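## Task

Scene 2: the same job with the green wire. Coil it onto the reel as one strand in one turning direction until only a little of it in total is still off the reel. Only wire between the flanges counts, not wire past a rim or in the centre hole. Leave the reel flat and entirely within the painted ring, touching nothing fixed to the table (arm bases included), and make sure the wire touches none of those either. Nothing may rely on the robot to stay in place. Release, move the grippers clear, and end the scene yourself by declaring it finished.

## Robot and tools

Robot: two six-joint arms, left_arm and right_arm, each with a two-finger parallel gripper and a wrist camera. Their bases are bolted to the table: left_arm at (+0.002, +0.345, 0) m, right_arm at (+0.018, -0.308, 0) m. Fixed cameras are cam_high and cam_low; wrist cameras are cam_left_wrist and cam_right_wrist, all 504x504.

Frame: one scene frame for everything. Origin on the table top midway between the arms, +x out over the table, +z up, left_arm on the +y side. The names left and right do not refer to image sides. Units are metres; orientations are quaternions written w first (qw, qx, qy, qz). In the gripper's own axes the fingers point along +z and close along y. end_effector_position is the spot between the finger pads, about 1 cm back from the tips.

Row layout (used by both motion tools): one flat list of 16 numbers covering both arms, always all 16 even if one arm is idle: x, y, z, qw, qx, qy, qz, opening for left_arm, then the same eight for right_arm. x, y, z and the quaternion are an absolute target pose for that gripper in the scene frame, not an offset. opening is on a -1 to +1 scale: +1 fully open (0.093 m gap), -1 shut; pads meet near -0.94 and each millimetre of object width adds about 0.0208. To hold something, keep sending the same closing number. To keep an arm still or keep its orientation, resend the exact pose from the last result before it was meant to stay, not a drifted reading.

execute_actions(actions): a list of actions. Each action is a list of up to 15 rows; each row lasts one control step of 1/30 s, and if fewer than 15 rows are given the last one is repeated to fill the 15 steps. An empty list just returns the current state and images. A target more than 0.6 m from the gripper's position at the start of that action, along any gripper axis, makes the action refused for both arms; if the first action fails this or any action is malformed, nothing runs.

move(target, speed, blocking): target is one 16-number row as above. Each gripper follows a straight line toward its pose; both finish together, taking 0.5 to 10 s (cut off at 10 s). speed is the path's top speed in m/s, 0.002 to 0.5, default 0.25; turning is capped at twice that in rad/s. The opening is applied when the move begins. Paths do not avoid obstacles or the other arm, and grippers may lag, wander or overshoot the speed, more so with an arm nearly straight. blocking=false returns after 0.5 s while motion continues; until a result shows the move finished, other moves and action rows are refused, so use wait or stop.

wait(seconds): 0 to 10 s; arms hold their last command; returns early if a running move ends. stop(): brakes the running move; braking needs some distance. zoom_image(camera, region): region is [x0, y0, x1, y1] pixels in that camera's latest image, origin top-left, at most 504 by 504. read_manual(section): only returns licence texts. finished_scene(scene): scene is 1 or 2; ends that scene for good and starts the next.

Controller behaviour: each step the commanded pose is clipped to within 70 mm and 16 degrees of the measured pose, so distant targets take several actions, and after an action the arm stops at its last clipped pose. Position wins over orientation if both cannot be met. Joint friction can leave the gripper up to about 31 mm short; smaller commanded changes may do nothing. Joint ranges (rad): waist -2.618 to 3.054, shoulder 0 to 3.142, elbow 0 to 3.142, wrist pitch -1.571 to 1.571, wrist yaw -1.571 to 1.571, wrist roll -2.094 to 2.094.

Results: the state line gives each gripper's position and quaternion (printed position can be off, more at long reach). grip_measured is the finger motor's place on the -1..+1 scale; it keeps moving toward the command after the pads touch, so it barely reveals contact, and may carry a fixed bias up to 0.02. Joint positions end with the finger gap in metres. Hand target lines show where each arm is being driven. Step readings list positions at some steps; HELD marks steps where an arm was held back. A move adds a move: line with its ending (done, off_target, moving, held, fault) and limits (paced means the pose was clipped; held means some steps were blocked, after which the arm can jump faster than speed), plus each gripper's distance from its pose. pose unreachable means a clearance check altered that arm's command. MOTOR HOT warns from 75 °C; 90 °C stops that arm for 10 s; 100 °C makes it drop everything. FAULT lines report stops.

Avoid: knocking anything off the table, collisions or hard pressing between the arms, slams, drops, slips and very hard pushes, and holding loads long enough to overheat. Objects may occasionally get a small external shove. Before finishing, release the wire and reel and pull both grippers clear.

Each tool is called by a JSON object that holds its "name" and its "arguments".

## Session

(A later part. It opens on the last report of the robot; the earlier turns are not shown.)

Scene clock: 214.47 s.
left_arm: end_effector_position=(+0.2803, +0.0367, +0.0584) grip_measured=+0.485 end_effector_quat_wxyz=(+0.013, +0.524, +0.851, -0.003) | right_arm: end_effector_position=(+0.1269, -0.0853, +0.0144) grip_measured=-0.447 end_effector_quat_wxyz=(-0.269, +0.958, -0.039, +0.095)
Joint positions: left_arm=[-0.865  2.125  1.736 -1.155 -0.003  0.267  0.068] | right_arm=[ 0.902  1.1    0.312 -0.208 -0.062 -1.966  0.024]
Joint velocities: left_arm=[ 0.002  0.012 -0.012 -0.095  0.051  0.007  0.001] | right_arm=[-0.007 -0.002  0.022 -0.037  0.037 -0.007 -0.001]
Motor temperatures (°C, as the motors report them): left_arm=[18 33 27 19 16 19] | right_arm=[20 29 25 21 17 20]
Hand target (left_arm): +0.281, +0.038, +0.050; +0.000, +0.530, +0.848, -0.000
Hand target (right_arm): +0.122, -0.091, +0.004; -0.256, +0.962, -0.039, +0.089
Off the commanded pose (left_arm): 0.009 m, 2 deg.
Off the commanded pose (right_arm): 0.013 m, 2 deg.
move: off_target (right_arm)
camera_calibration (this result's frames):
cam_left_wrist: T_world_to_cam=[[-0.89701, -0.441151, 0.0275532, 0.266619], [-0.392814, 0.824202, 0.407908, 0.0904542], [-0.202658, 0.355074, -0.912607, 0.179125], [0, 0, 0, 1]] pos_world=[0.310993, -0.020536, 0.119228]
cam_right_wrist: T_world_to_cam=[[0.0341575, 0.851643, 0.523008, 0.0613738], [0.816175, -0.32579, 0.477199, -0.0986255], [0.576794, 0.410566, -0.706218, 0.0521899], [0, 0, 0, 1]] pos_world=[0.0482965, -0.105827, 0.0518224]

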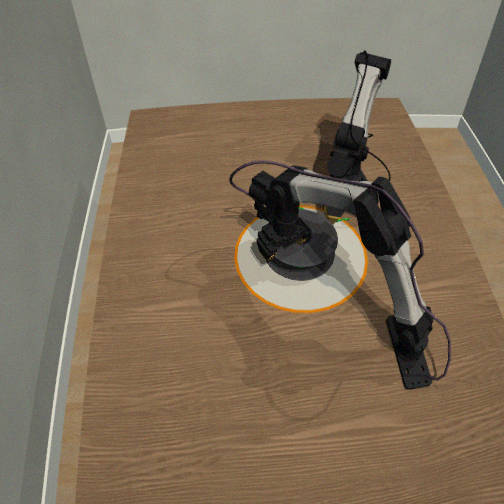

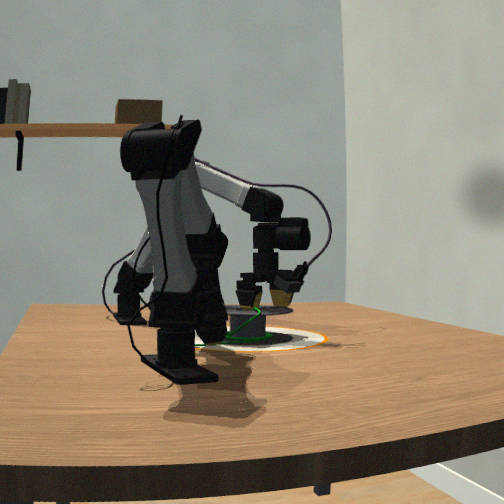

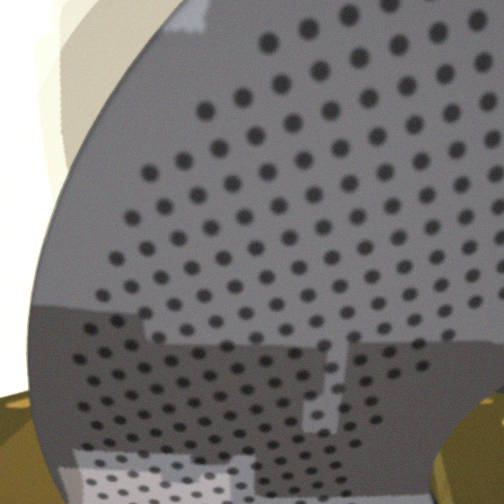

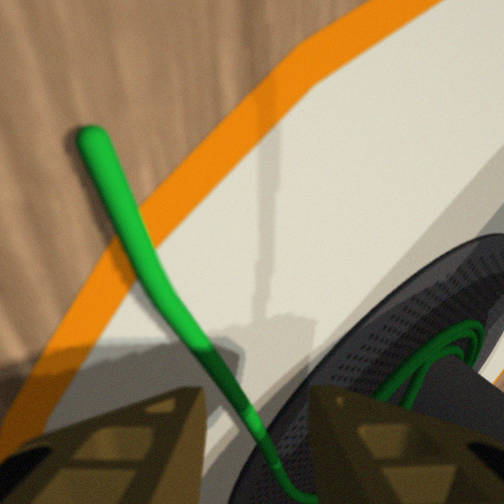

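{"name": "move", "arguments": {"target": [0.281,0.038,0.05,0,0.5299,0.8480,0,0.25, 0.121,-0.093,-0.004,0.2563,-0.9617,0.0394,-0.0887,-0.6], "speed": 0.1}}

{"name": "move", "arguments": {"target": [0.281,0.038,0.05,0,0.5299,0.8480,0,0.25, 0.121,-0.093,-0.004,0.2563,-0.9617,0.0394,-0.0887,-1], "speed": 0.1}}

Scene clock: 215.60 s.
left_arm: end_effector_position=(+0.2803, +0.0367, +0.0584) grip_measured=+0.485 end_effector_quat_wxyz=(+0.013, +0.524, +0.851, -0.003) | right_arm: end_effector_position=(+0.1257, -0.0875, +0.0093) grip_measured=-0.597 end_effector_quat_wxyz=(-0.271, +0.957, -0.039, +0.097)
Joint positions: left_arm=[-0.865  2.125  1.736 -1.155 -0.003  0.267  0.068] | right_arm=[ 0.902  1.1    0.285 -0.174 -0.062 -1.966  0.017]
Joint velocities: left_arm=[-0.012 -0.017 -0.017 -0.007 -0.066  0.066 -0.   ] | right_arm=[-0.012  0.002 -0.002  0.007 -0.051 -0.022  0.   ]
Motor temperatures (°C, as the motors report them): left_arm=[18 33 27 19 16 19] | right_arm=[20 29 25 21 17 20]
Hand target (left_arm): +0.281, +0.038, +0.050; +0.000, +0.530, +0.848, -0.000
Hand target (right_arm): +0.121, -0.094, -0.003; -0.256, +0.962, -0.039, +0.089
Off the commanded pose (left_arm): 0.009 m, 2 deg.
Off the commanded pose (right_arm): 0.015 m, 2 deg.
move: off_target (right_arm)
camera_calibration (this result's frames):
cam_left_wrist: T_world_to_cam=[[-0.89701, -0.441151, 0.0275532, 0.266619], [-0.392814, 0.824202, 0.407908, 0.0904542], [-0.202658, 0.355074, -0.912607, 0.179125], [0, 0, 0, 1]] pos_world=[0.310993, -0.020536, 0.119228]
cam_right_wrist: T_world_to_cam=[[0.0326327, 0.848822, 0.52767, 0.0657955], [0.814789, -0.328354, 0.477809, -0.0960194], [0.578838, 0.414348, -0.702327, 0.0502132], [0, 0, 0, 1]] pos_world=[0.0470232, -0.108183, 0.0464267]

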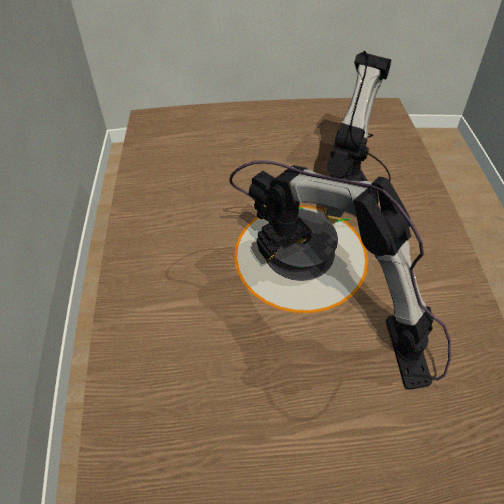

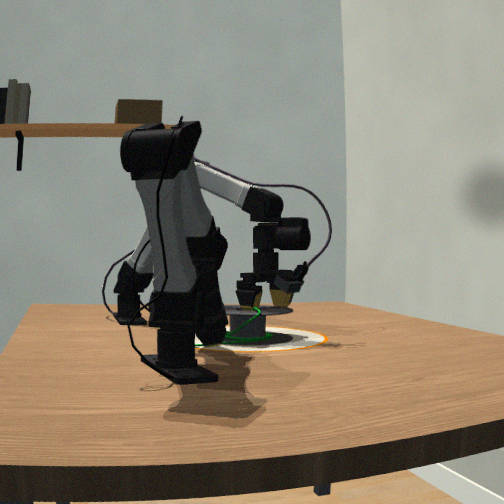

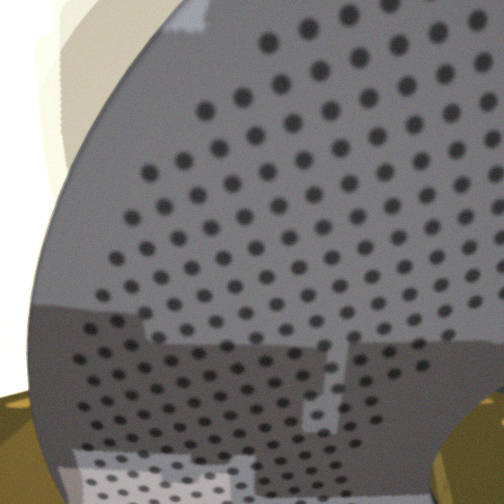

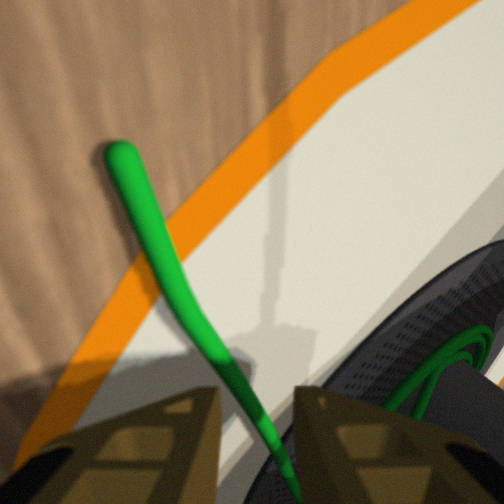

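Scene clock: 216.30 s.
left_arm: end_effector_position=(+0.2803, +0.0367, +0.0584) grip_measured=+0.485 end_effector_quat_wxyz=(+0.013, +0.524, +0.851, -0.003) | right_arm: end_effector_position=(+0.1259, -0.0870, +0.0097) grip_measured=-0.999 end_effector_quat_wxyz=(-0.273, +0.956, -0.039, +0.097)
Joint positions: left_arm=[-0.865  2.125  1.736 -1.155 -0.003  0.267  0.068] | right_arm=[ 0.902  1.1    0.285 -0.171 -0.062 -1.966  0.   ]
Joint velocities: left_arm=[ 0.017  0.002 -0.007 -0.095 -0.007  0.11  -0.   ] | right_arm=[ 0.002 -0.007 -0.002 -0.022 -0.022 -0.081  0.   ]
Motor temperatures (°C, as the motors report them): left_arm=[18 33 27 19 16 19] | right_arm=[20 29 25 21 17 20]
Hand target (left_arm): +0.281, +0.038, +0.050; +0.000, +0.530, +0.848, -0.000
Hand target (right_arm): +0.121, -0.094, -0.003; -0.256, +0.962, -0.039, +0.089
Off the commanded pose (left_arm): 0.009 m, 2 deg.
Off the commanded pose (right_arm): 0.016 m, 2 deg.
move: off_target (right_arm)
camera_calibration (this result's frames):
cam_left_wrist: T_world_to_cam=[[-0.89701, -0.441151, 0.0275532, 0.266619], [-0.392814, 0.824202, 0.407908, 0.0904542], [-0.202658, 0.355074, -0.912607, 0.179125], [0, 0, 0, 1]] pos_world=[0.310993, -0.020536, 0.119228]
cam_right_wrist: T_world_to_cam=[[0.0319614, 0.847581, 0.529703, 0.0651531], [0.814182, -0.329477, 0.478071, -0.0962665], [0.579729, 0.415995, -0.700616, 0.0501325], [0, 0, 0, 1]] pos_world=[0.0472328, -0.107795, 0.046634]

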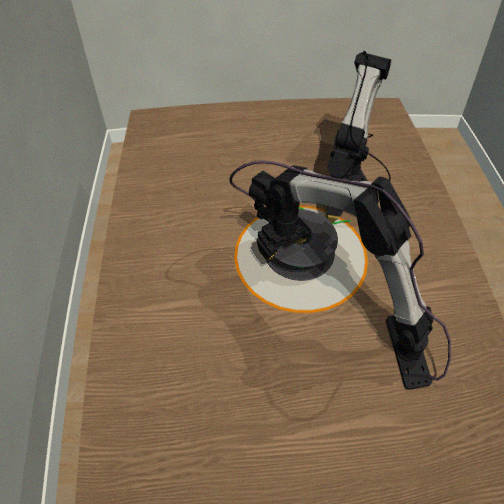

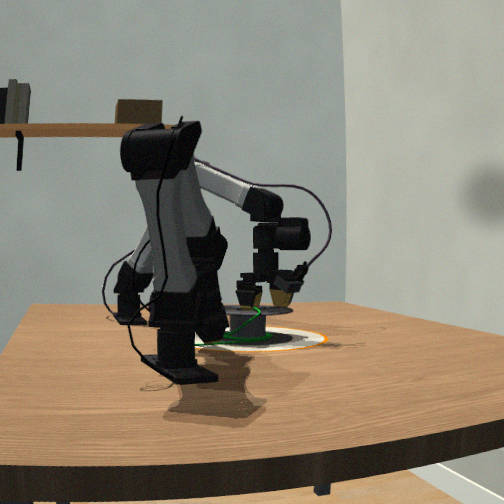

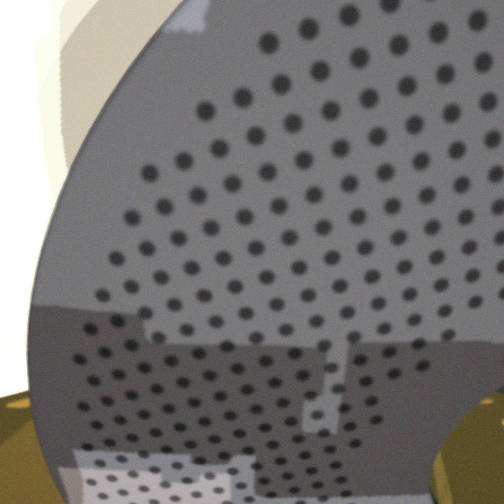

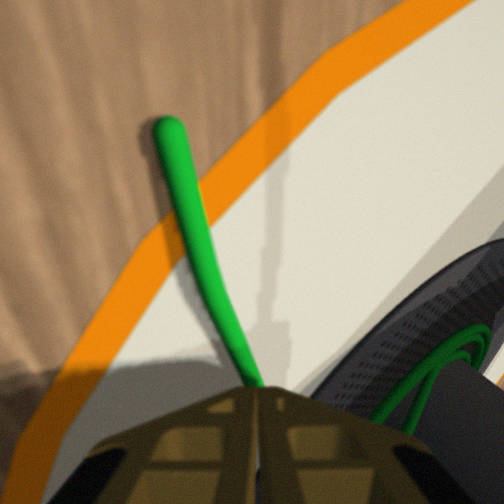

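{"name": "move", "arguments": {"target": [0.281,0.038,0.05,0,0.5299,0.8480,0,0.25, 0.121,-0.090,0.016,0.2563,-0.9617,0.0394,-0.0887,-1], "speed": 0.1}}

Scene clock: 217.53 s.
left_arm: end_effector_position=(+0.2803, +0.0367, +0.0584) grip_measured=+0.485 end_effector_quat_wxyz=(+0.013, +0.524, +0.851, -0.003) | right_arm: end_effector_position=(+0.1199, -0.0949, +0.0065) grip_measured=-0.999 end_effector_quat_wxyz=(-0.247, +0.965, -0.041, +0.082)
Joint positions: left_arm=[-0.865  2.125  1.736 -1.155 -0.003  0.267  0.068] | right_arm=[ 0.908  1.1    0.307 -0.254 -0.062 -1.958  0.   ]
Joint velocities: left_arm=[-0.027 -0.002  0.002  0.022 -0.022  0.066  0.   ] | right_arm=[-0.017 -0.002 -0.002  0.037  0.022  0.007  0.   ]
Motor temperatures (°C, as the motors report them): left_arm=[18 33 27 19 16 19] | right_arm=[20 29 25 21 17 20]
Hand target (left_arm): +0.281, +0.038, +0.050; +0.000, +0.530, +0.848, -0.000
Hand target (right_arm): +0.121, -0.090, +0.016; -0.256, +0.962, -0.039, +0.089
Off the commanded pose (left_arm): 0.009 m, 2 deg.
Off the commanded pose (right_arm): 0.011 m, 1 deg.
move: off_target (right_arm)
camera_calibration (this result's frames):
cam_left_wrist: T_world_to_cam=[[-0.89701, -0.441151, 0.0275532, 0.266619], [-0.392814, 0.824202, 0.407908, 0.0904542], [-0.202658, 0.355074, -0.912607, 0.179125], [0, 0, 0, 1]] pos_world=[0.310993, -0.020536, 0.119228]
cam_right_wrist: T_world_to_cam=[[0.048979, 0.874169, 0.483146, 0.0744654], [0.829776, -0.304861, 0.467474, -0.0918447], [0.555944, 0.378006, -0.740296, 0.0541964], [0, 0, 0, 1]] pos_world=[0.0424331, -0.113582, 0.0470787]

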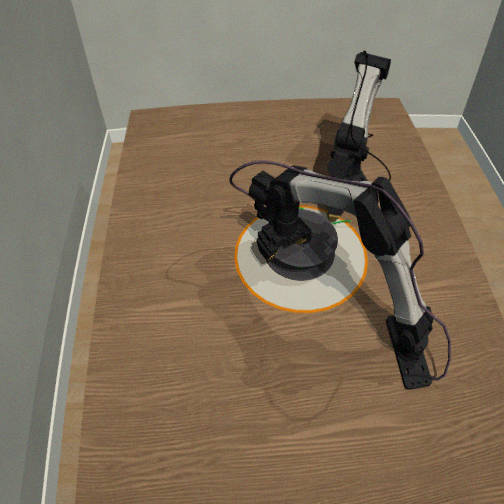

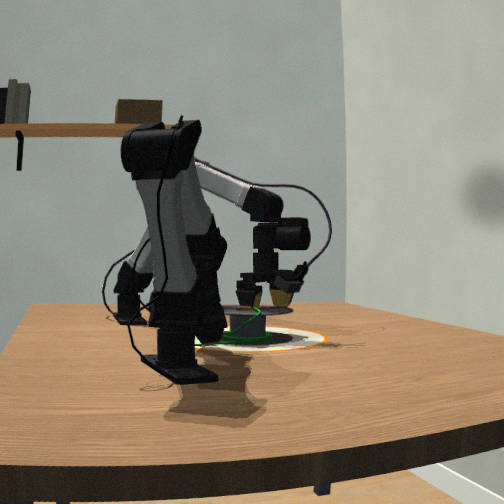

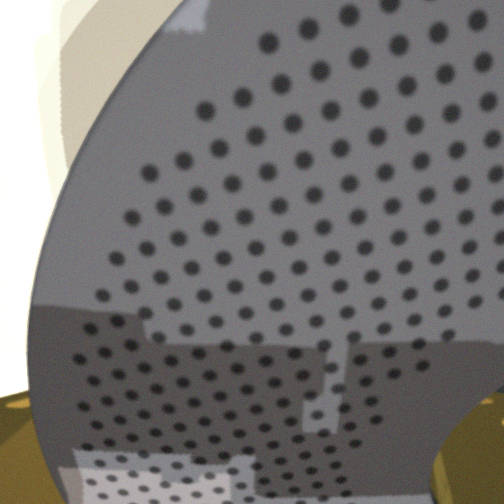

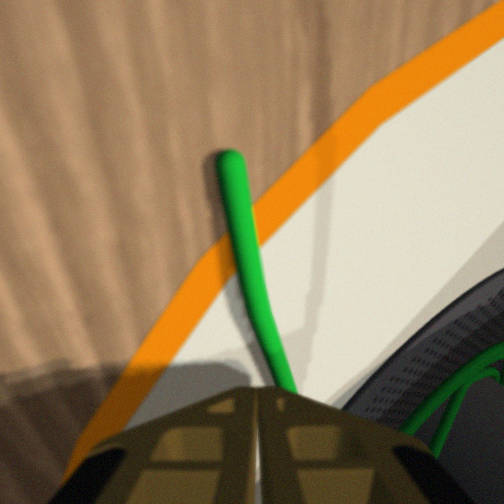

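{"name": "move", "arguments": {"target": [0.281,0.038,0.05,0,0.5299,0.8480,0,0.25, 0.095,-0.10,0.045,-0.0015,-0.9960,0.0174,-0.0872,-0.2], "speed": 0.25}}

Scene clock: 221.60 s.
left_arm: end_effector_position=(+0.2803, +0.0367, +0.0584) grip_measured=+0.485 end_effector_quat_wxyz=(+0.013, +0.524, +0.851, -0.003) | right_arm: end_effector_position=(+0.0965, -0.1019, +0.0462) grip_measured=-0.203 end_effector_quat_wxyz=(-0.006, +0.996, -0.021, +0.084)
Joint positions: left_arm=[-0.865  2.125  1.736 -1.155 -0.003  0.267  0.068] | right_arm=[ 1.159  1.381  0.79  -0.932  0.163 -1.771  0.035]
Joint velocities: left_arm=[-0.002 -0.012 -0.007 -0.022  0.022  0.022  0.   ] | right_arm=[-0.002 -0.002 -0.017 -0.051  0.081  0.037 -0.001]
Motor temperatures (°C, as the motors report them): left_arm=[18 33 27 19 16 19] | right_arm=[20 29 25 21 17 20]
Hand target (left_arm): +0.281, +0.038, +0.050; +0.000, +0.530, +0.848, -0.000
Hand target (right_arm): +0.097, -0.101, +0.047; +0.003, +0.996, -0.018, +0.089
Off the commanded pose (left_arm): 0.009 m, 2 deg.
Off the commanded pose (right_arm): 0.003 m, 1 deg.
move: done
camera_calibration (this result's frames):
cam_left_wrist: T_world_to_cam=[[-0.89701, -0.441151, 0.0275532, 0.266619], [-0.392814, 0.824202, 0.407908, 0.0904542], [-0.202658, 0.355074, -0.912607, 0.179125], [0, 0, 0, 1]] pos_world=[0.310993, -0.020536, 0.119228]
cam_right_wrist: T_world_to_cam=[[0.0510393, 0.998577, 0.015442, 0.0966595], [0.835704, -0.05117, 0.546792, -0.0715084], [0.546804, -0.0150029, -0.837126, 0.0645626], [0, 0, 0, 1]] pos_world=[0.0195233, -0.0992125, 0.0916546]

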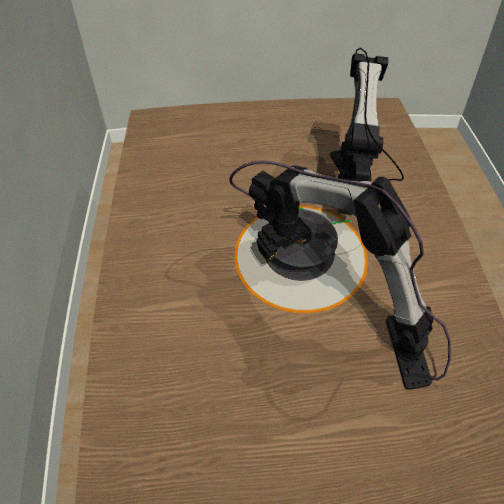

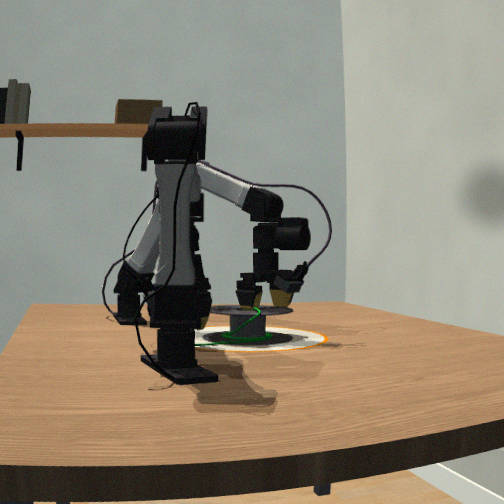

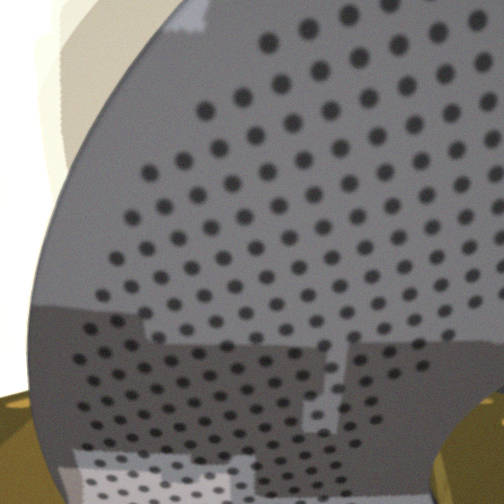

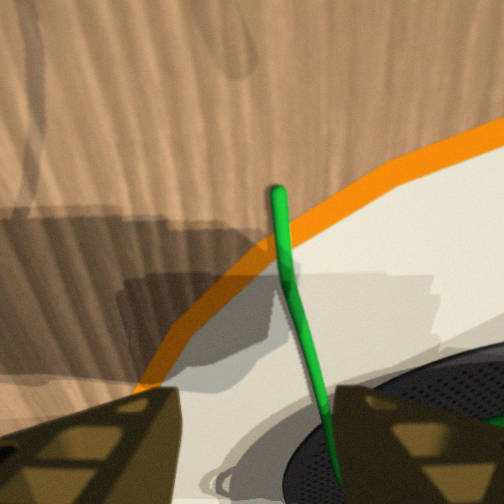

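{"name": "move", "arguments": {"target": [0.281,0.038,0.05,0,0.5299,0.8480,0,0.25, 0.086,-0.091,-0.001,-0.0015,-0.9960,0.0174,-0.0872,-0.2], "speed": 0.15}}

{"name": "move", "arguments": {"target": [0.281,0.038,0.05,0,0.5299,0.8480,0,0.25, 0.086,-0.091,-0.004,-0.0015,-0.9960,0.0174,-0.0872,-1], "speed": 0.1}}

Scene clock: 228.87 s.
left_arm: end_effector_position=(+0.2803, +0.0367, +0.0584) grip_measured=+0.485 end_effector_quat_wxyz=(+0.013, +0.524, +0.851, -0.003) | right_arm: end_effector_position=(+0.0860, -0.0947, +0.0067) grip_measured=-0.203 end_effector_quat_wxyz=(+0.006, +0.996, -0.018, +0.082)
Joint positions: left_arm=[-0.865  2.125  1.736 -1.155 -0.003  0.267  0.068] | right_arm=[ 1.213  1.504  0.722 -0.774  0.164 -1.72   0.035]
Joint velocities: left_arm=[-0.017 -0.007  0.007 -0.051  0.066 -0.022  0.   ] | right_arm=[ 0.007 -0.017 -0.002  0.007  0.037  0.037  0.   ]
Motor temperatures (°C, as the motors report them): left_arm=[18 34 27 19 16 19] | right_arm=[20 28 26 21 17 20]
Hand target (left_arm): +0.281, +0.038, +0.050; +0.000, +0.530, +0.848, -0.000
Hand target (right_arm): +0.086, -0.093, -0.001; +0.002, +0.996, -0.017, +0.088
Off the commanded pose (left_arm): 0.009 m, 2 deg.
Off the commanded pose (right_arm): 0.009 m, 1 deg.
move: done
camera_calibration (this result's frames):
cam_left_wrist: T_world_to_cam=[[-0.89701, -0.441151, 0.0275532, 0.266619], [-0.392814, 0.824202, 0.407908, 0.0904542], [-0.202658, 0.355074, -0.912607, 0.179125], [0, 0, 0, 1]] pos_world=[0.310993, -0.020536, 0.119228]
cam_right_wrist: T_world_to_cam=[[0.0473452, 0.998834, -0.00941259, 0.0911801], [0.838975, -0.0346502, 0.543066, -0.0394788], [0.542107, -0.0336085, -0.839637, 0.0359923], [0, 0, 0, 1]] pos_world=[0.00929305, -0.0912321, 0.0525183]

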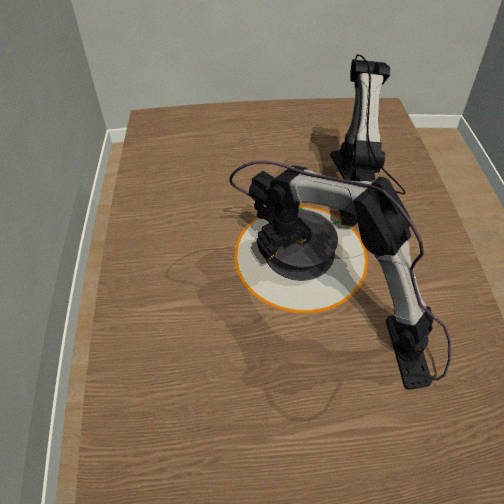

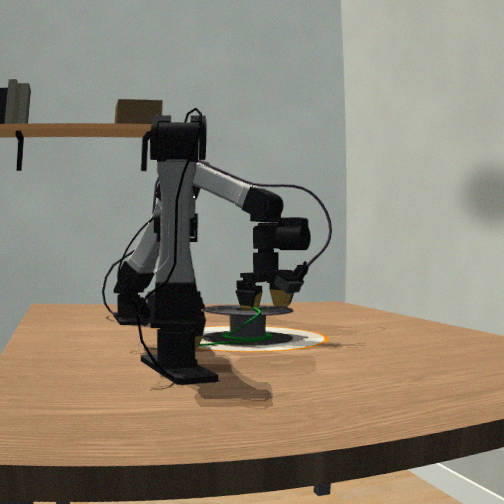

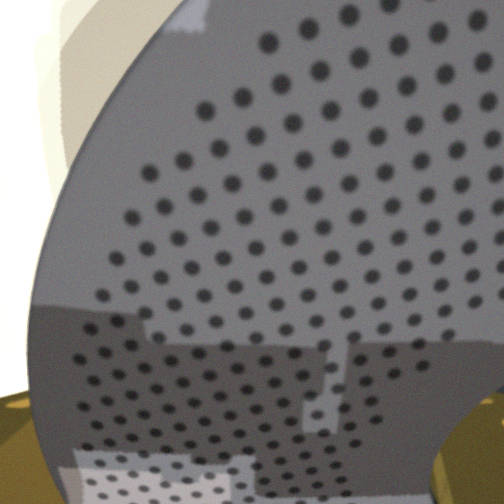

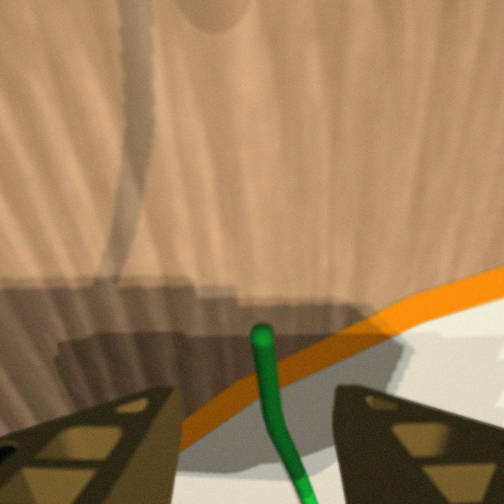

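Scene clock: 229.67 s.
left_arm: end_effector_position=(+0.2803, +0.0367, +0.0584) grip_measured=+0.485 end_effector_quat_wxyz=(+0.013, +0.524, +0.851, -0.003) | right_arm: end_effector_position=(+0.0880, -0.0841, +0.0071) grip_measured=-0.991 end_effector_quat_wxyz=(-0.016, +0.996, -0.021, +0.086)
Joint positions: left_arm=[-0.865  2.125  1.736 -1.155 -0.003  0.267  0.068] | right_arm=[ 1.213  1.504  0.722 -0.729  0.164 -1.718  0.   ]
Joint velocities: left_arm=[ 0.007  0.002  0.012  0.007  0.022  0.007 -0.   ] | right_arm=[-0.012 -0.012 -0.017  0.007  0.051 -0.081  0.   ]
Motor temperatures (°C, as the motors report them): left_arm=[18 34 27 19 16 19] | right_arm=[20 28 25 21 17 20]
Hand target (left_arm): +0.281, +0.038, +0.050; +0.000, +0.530, +0.848, -0.000
Hand target (right_arm): +0.086, -0.092, -0.003; +0.002, +0.996, -0.017, +0.087
Off the commanded pose (left_arm): 0.009 m, 2 deg.
Off the commanded pose (right_arm): 0.013 m, 2 deg.
move: off_target (right_arm)
camera_calibration (this result's frames):
cam_left_wrist: T_world_to_cam=[[-0.89701, -0.441151, 0.0275532, 0.266619], [-0.392814, 0.824202, 0.407908, 0.0904542], [-0.202658, 0.355074, -0.912607, 0.179125], [0, 0, 0, 1]] pos_world=[0.310993, -0.020536, 0.119228]
cam_right_wrist: T_world_to_cam=[[0.0491162, 0.998162, 0.0354982, 0.0799513], [0.834401, -0.0605406, 0.547823, -0.042794], [0.548965, 0.00271272, -0.835841, 0.0380385], [0, 0, 0, 1]] pos_world=[0.0108986, -0.0824983, 0.0523996]

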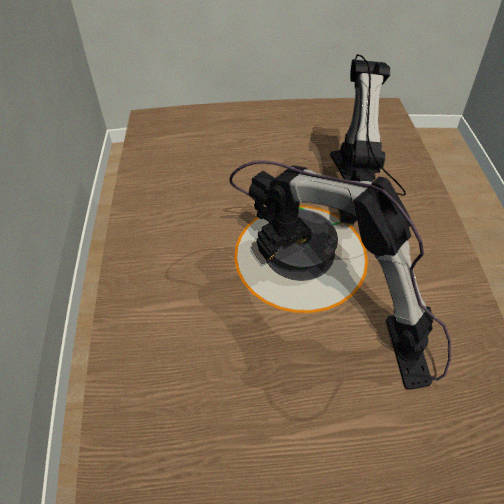

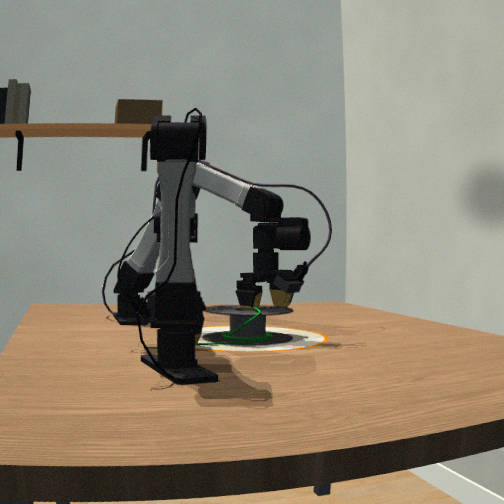

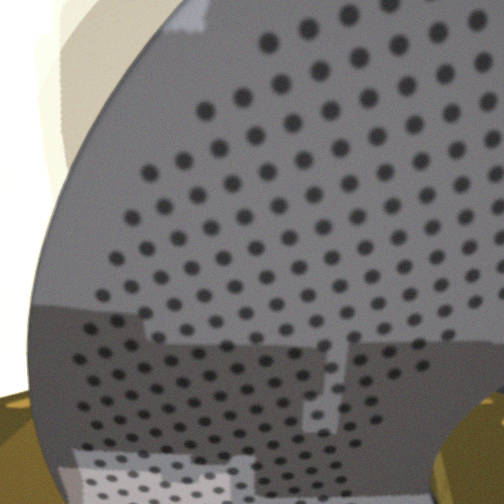

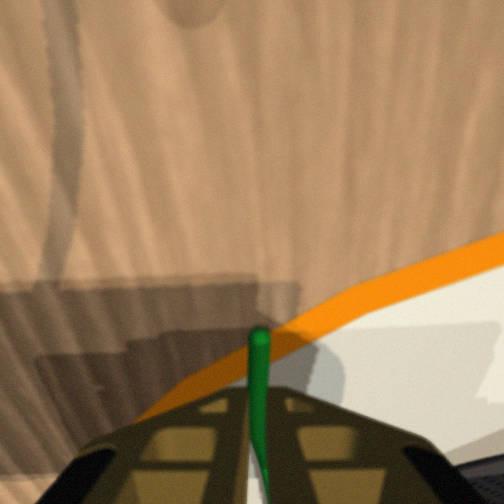

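{"name": "move", "arguments": {"target": [0.281,0.038,0.05,0,0.5299,0.8480,0,0.25, 0.074,-0.068,0.012,-0.0015,-0.9960,0.0174,-0.0872,-1], "speed": 0.1}}

Scene clock: 231.90 s.
left_arm: end_effector_position=(+0.2803, +0.0367, +0.0584) grip_measured=+0.485 end_effector_quat_wxyz=(+0.013, +0.524, +0.851, -0.003) | right_arm: end_effector_position=(+0.0750, -0.0694, +0.0118) grip_measured=-0.991 end_effector_quat_wxyz=(-0.007, +0.996, -0.020, +0.084)
Joint positions: left_arm=[-0.865  2.125  1.736 -1.155 -0.003  0.267  0.068] | right_arm=[ 1.278  1.561  0.8   -0.778  0.166 -1.653  0.   ]
Joint velocities: left_arm=[-0.007  0.007  0.002  0.051 -0.081 -0.007  0.   ] | right_arm=[-0.002 -0.007  0.002 -0.066  0.007  0.022  0.   ]
Motor temperatures (°C, as the motors report them): left_arm=[18 34 27 19 16 19] | right_arm=[20 28 25 21 17 20]
Hand target (left_arm): +0.281, +0.038, +0.050; +0.000, +0.530, +0.848, -0.000
Hand target (right_arm): +0.075, -0.068, +0.012; +0.001, +0.996, -0.017, +0.088
Off the commanded pose (left_arm): 0.009 m, 2 deg.
Off the commanded pose (right_arm): 0.002 m, 1 deg.
move: done
camera_calibration (this result's frames):
cam_left_wrist: T_world_to_cam=[[-0.89701, -0.441151, 0.0275532, 0.266619], [-0.392814, 0.824202, 0.407908, 0.0904542], [-0.202658, 0.355074, -0.912607, 0.179125], [0, 0, 0, 1]] pos_world=[0.310993, -0.020536, 0.119228]
cam_right_wrist: T_world_to_cam=[[0.0483661, 0.998673, 0.0176733, 0.0660349], [0.836458, -0.0501677, 0.545729, -0.0330802], [0.545892, -0.0116118, -0.837775, 0.0483136], [0, 0, 0, 1]] pos_world=[-0.00189764, -0.0670458, 0.0573617]

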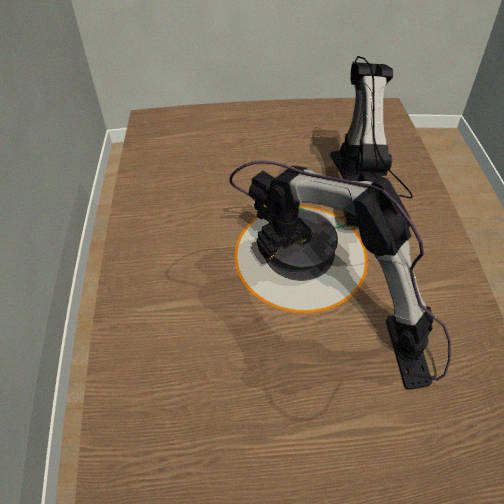

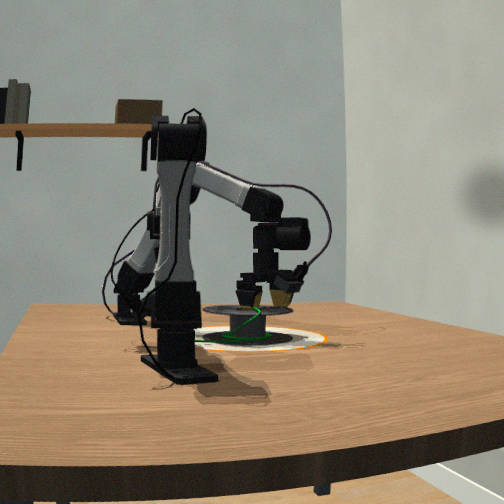

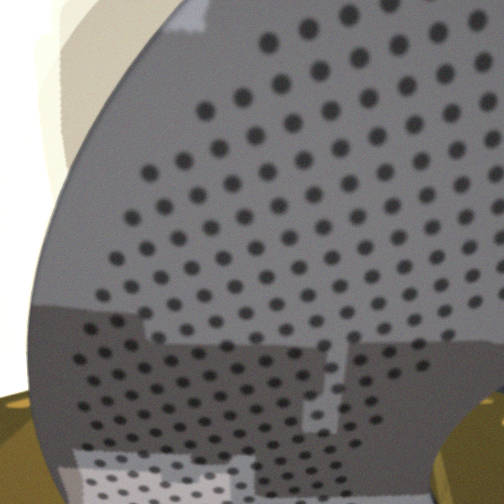

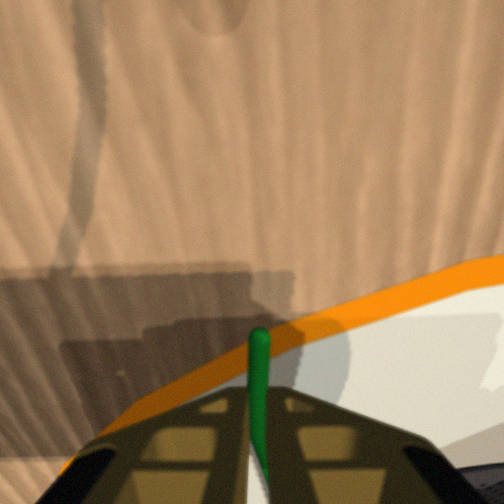

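{"name": "move", "arguments": {"target": [0.281,0.038,0.05,0,0.5299,0.8480,0,0.25, 0.063,-0.056,0.01,-0.0015,-0.9960,0.0174,-0.0872,-1], "speed": 0.1}}

{"name": "zoom_image", "arguments": {"camera": "cam_low", "region": [160, 270, 330, 380]}}

{"name": "zoom_image", "arguments": {"camera": "cam_high", "region": [240, 170, 400, 300]}}

Scene clock: 233.10 s.
left_arm: end_effector_position=(+0.2803, +0.0367, +0.0584) grip_measured=+0.485 end_effector_quat_wxyz=(+0.013, +0.526, +0.851, -0.003) | right_arm: end_effector_position=(+0.0645, -0.0582, +0.0098) grip_measured=-0.991 end_effector_quat_wxyz=(-0.005, +0.996, -0.019, +0.084)
Joint positions: left_arm=[-0.865  2.125  1.736 -1.155 -0.002  0.27   0.068] | right_arm=[ 1.326  1.609  0.838 -0.781  0.168 -1.605  0.   ]
Joint velocities: left_arm=[-0.007  0.002  0.007  0.051 -0.051 -0.022 -0.001] | right_arm=[ 0.012 -0.017 -0.002 -0.007  0.066  0.022  0.   ]
Motor temperatures (°C, as the motors report them): left_arm=[18 34 27 19 16 19] | right_arm=[20 28 25 21 17 20]
Hand target (left_arm): +0.281, +0.038, +0.050; +0.000, +0.530, +0.848, -0.000
Hand target (right_arm): +0.063, -0.056, +0.010; +0.002, +0.996, -0.017, +0.088
Off the commanded pose (left_arm): 0.009 m, 2 deg.
Off the commanded pose (right_arm): 0.003 m, 1 deg.
move: done
camera_calibration (this result's frames):
cam_left_wrist: T_world_to_cam=[[-0.89835, -0.438397, 0.0278424, 0.266815], [-0.390196, 0.82548, 0.407836, 0.0896947], [-0.201778, 0.355516, -0.912631, 0.178869], [0, 0, 0, 1]] pos_world=[0.310783, -0.0206608, 0.119232]
cam_right_wrist: T_world_to_cam=[[0.0477295, 0.998754, 0.014547, 0.0555095], [0.836057, -0.0479149, 0.546546, -0.0224723], [0.546562, -0.0139243, -0.837303, 0.0523205], [0, 0, 0, 1]] pos_world=[-0.0124576, -0.0557886, 0.0552827]

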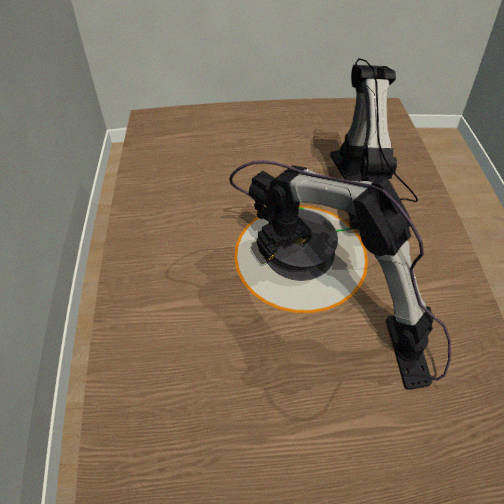

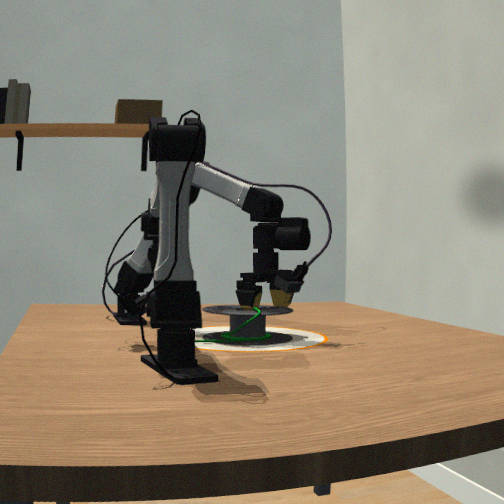

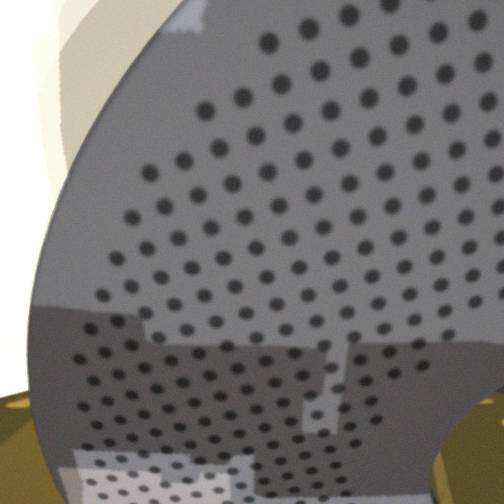

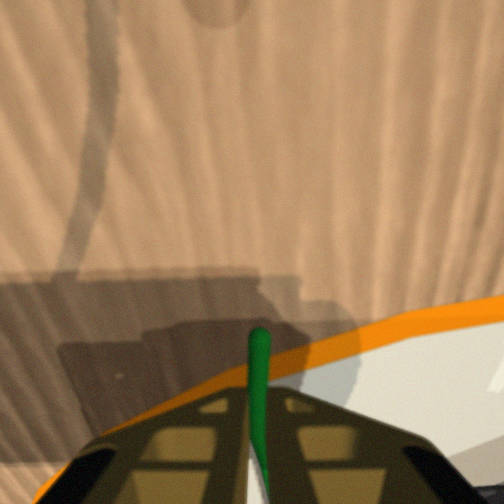

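Region (160, 270, 330, 380) of cam_low's 504x504 image, scaled by 2.965, with more detail than that image has; it fills the top 326 rows of this view, and the rest is white.

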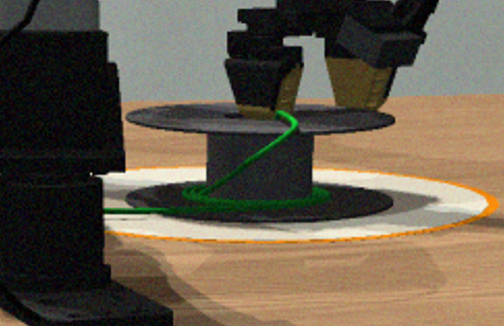

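Region (240, 170, 400, 300) of cam_high's 504x504 image, scaled by 3.150, with more detail than that image has; it fills the top 410 rows of this view, and the rest is white.

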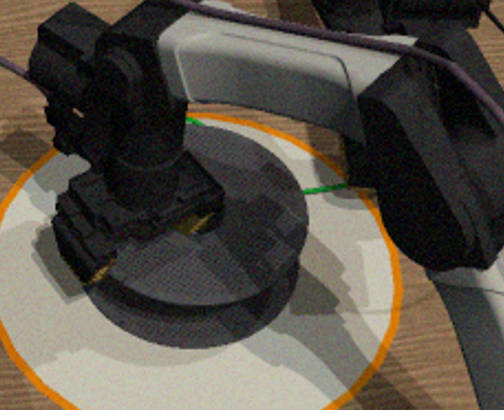

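{"name": "move", "arguments": {"target": [0.281,0.038,0.05,0,0.5299,0.8480,0,0.25, 0.064,-0.057,0.0,-0.0015,-0.9960,0.0174,-0.0872,-1], "speed": 0.1}}

{"name": "move", "arguments": {"target": [0.281,0.038,0.05,0,0.5299,0.8480,0,0.25, 0.064,-0.057,0.002,-0.0015,-0.9960,0.0174,-0.0872,-0.55], "speed": 0.1}}

Scene clock: 235.47 s.
left_arm: end_effector_position=(+0.2803, +0.0367, +0.0584) grip_measured=+0.485 end_effector_quat_wxyz=(+0.013, +0.526, +0.851, -0.003) | right_arm: end_effector_position=(+0.0646, -0.0575, +0.0060) grip_measured=-0.991 end_effector_quat_wxyz=(-0.002, +0.996, -0.020, +0.084)
Joint positions: left_arm=[-0.865  2.125  1.736 -1.155 -0.002  0.27   0.068] | right_arm=[ 1.326  1.625  0.838 -0.771  0.168 -1.603  0.   ]
Joint velocities: left_arm=[-0.017 -0.017  0.012  0.066  0.007  0.051  0.   ] | right_arm=[-0.002  0.017 -0.012  0.007  0.007 -0.007  0.   ]
Motor temperatures (°C, as the motors report them): left_arm=[18 34 27 19 16 19] | right_arm=[20 28 26 20 17 20]
Hand target (left_arm): +0.281, +0.038, +0.050; +0.000, +0.530, +0.848, -0.000
Hand target (right_arm): +0.064, -0.057, +0.000; +0.002, +0.996, -0.017, +0.087
Off the commanded pose (left_arm): 0.009 m, 2 deg.
Off the commanded pose (right_arm): 0.006 m, 1 deg.
move: done
camera_calibration (this result's frames):
cam_left_wrist: T_world_to_cam=[[-0.89835, -0.438397, 0.0278424, 0.266815], [-0.390196, 0.82548, 0.407836, 0.0896947], [-0.201778, 0.355516, -0.912631, 0.178869], [0, 0, 0, 1]] pos_world=[0.310783, -0.0206608, 0.119232]
cam_right_wrist: T_world_to_cam=[[0.0503658, 0.998695, 0.00850322, 0.0547306], [0.835984, -0.0468153, 0.546754, -0.0203602], [0.546438, -0.0204292, -0.83725, 0.0486744], [0, 0, 0, 1]] pos_world=[-0.0123333, -0.054618, 0.0514193]

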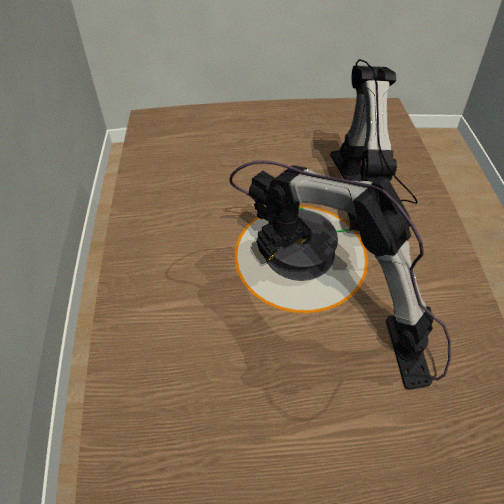

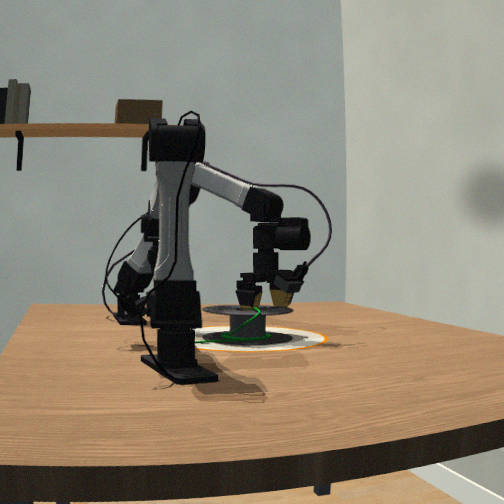

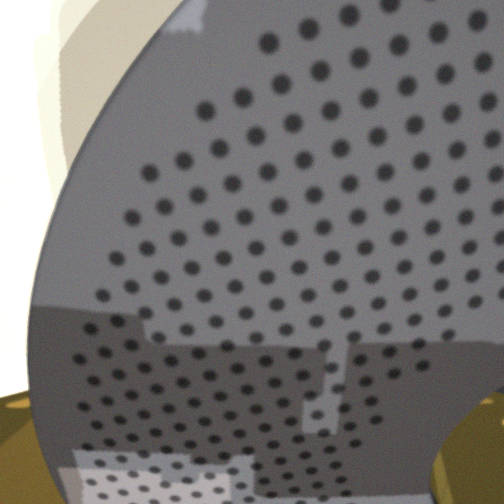

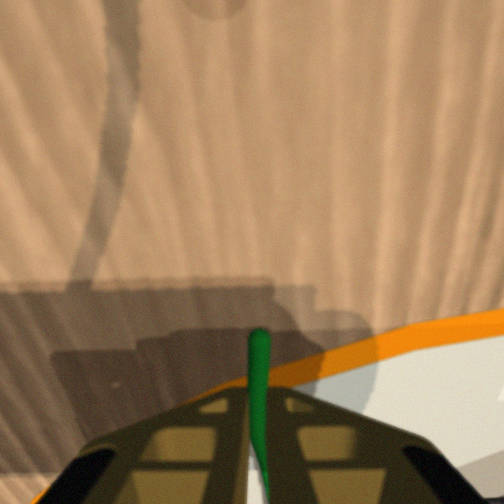

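Scene clock: 236.17 s.
left_arm: end_effector_position=(+0.2803, +0.0367, +0.0584) grip_measured=+0.485 end_effector_quat_wxyz=(+0.013, +0.526, +0.851, -0.003) | right_arm: end_effector_position=(+0.0648, -0.0541, +0.0060) grip_measured=-0.553 end_effector_quat_wxyz=(-0.009, +0.996, -0.021, +0.085)
Joint positions: left_arm=[-0.865  2.125  1.736 -1.155 -0.002  0.27   0.068] | right_arm=[ 1.326  1.625  0.838 -0.756  0.168 -1.603  0.019]
Joint velocities: left_arm=[-0.022  0.002 -0.022 -0.007  0.037 -0.051 -0.   ] | right_arm=[-0.007  0.007  0.002 -0.051  0.037  0.007 -0.002]
Motor temperatures (°C, as the motors report them): left_arm=[18 34 27 19 16 19] | right_arm=[20 28 25 20 17 20]
Hand target (left_arm): +0.281, +0.038, +0.050; +0.000, +0.530, +0.848, -0.000
Hand target (right_arm): +0.064, -0.057, +0.002; +0.001, +0.996, -0.017, +0.087
Off the commanded pose (left_arm): 0.009 m, 2 deg.
Off the commanded pose (right_arm): 0.005 m, 1 deg.
move: done
camera_calibration (this result's frames):
cam_left_wrist: T_world_to_cam=[[-0.89835, -0.438397, 0.0278424, 0.266815], [-0.390196, 0.82548, 0.407836, 0.0896947], [-0.201778, 0.355516, -0.912631, 0.178869], [0, 0, 0, 1]] pos_world=[0.310783, -0.0206608, 0.119232]
cam_right_wrist: T_world_to_cam=[[0.0503496, 0.998467, 0.0229942, 0.0511536], [0.835418, -0.054722, 0.546884, -0.0208359], [0.547304, -0.0083256, -0.836893, 0.0492658], [0, 0, 0, 1]] pos_world=[-0.0121322, -0.0518052, 0.0514488]

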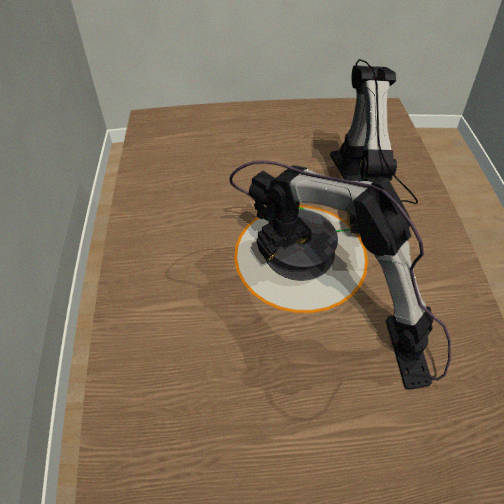

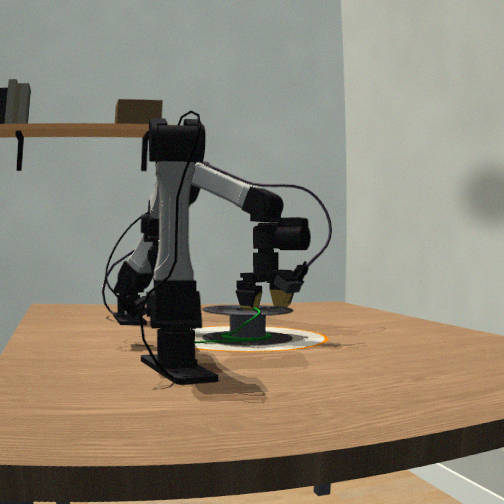

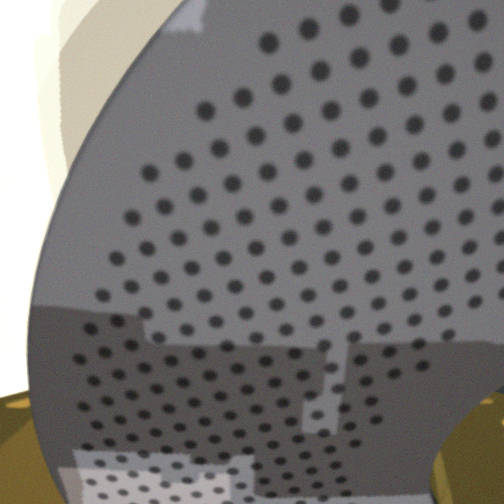

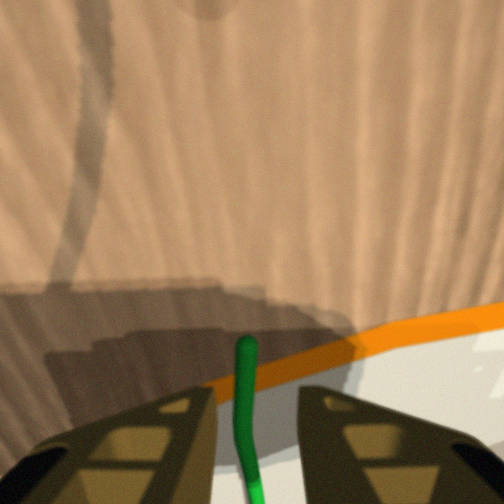

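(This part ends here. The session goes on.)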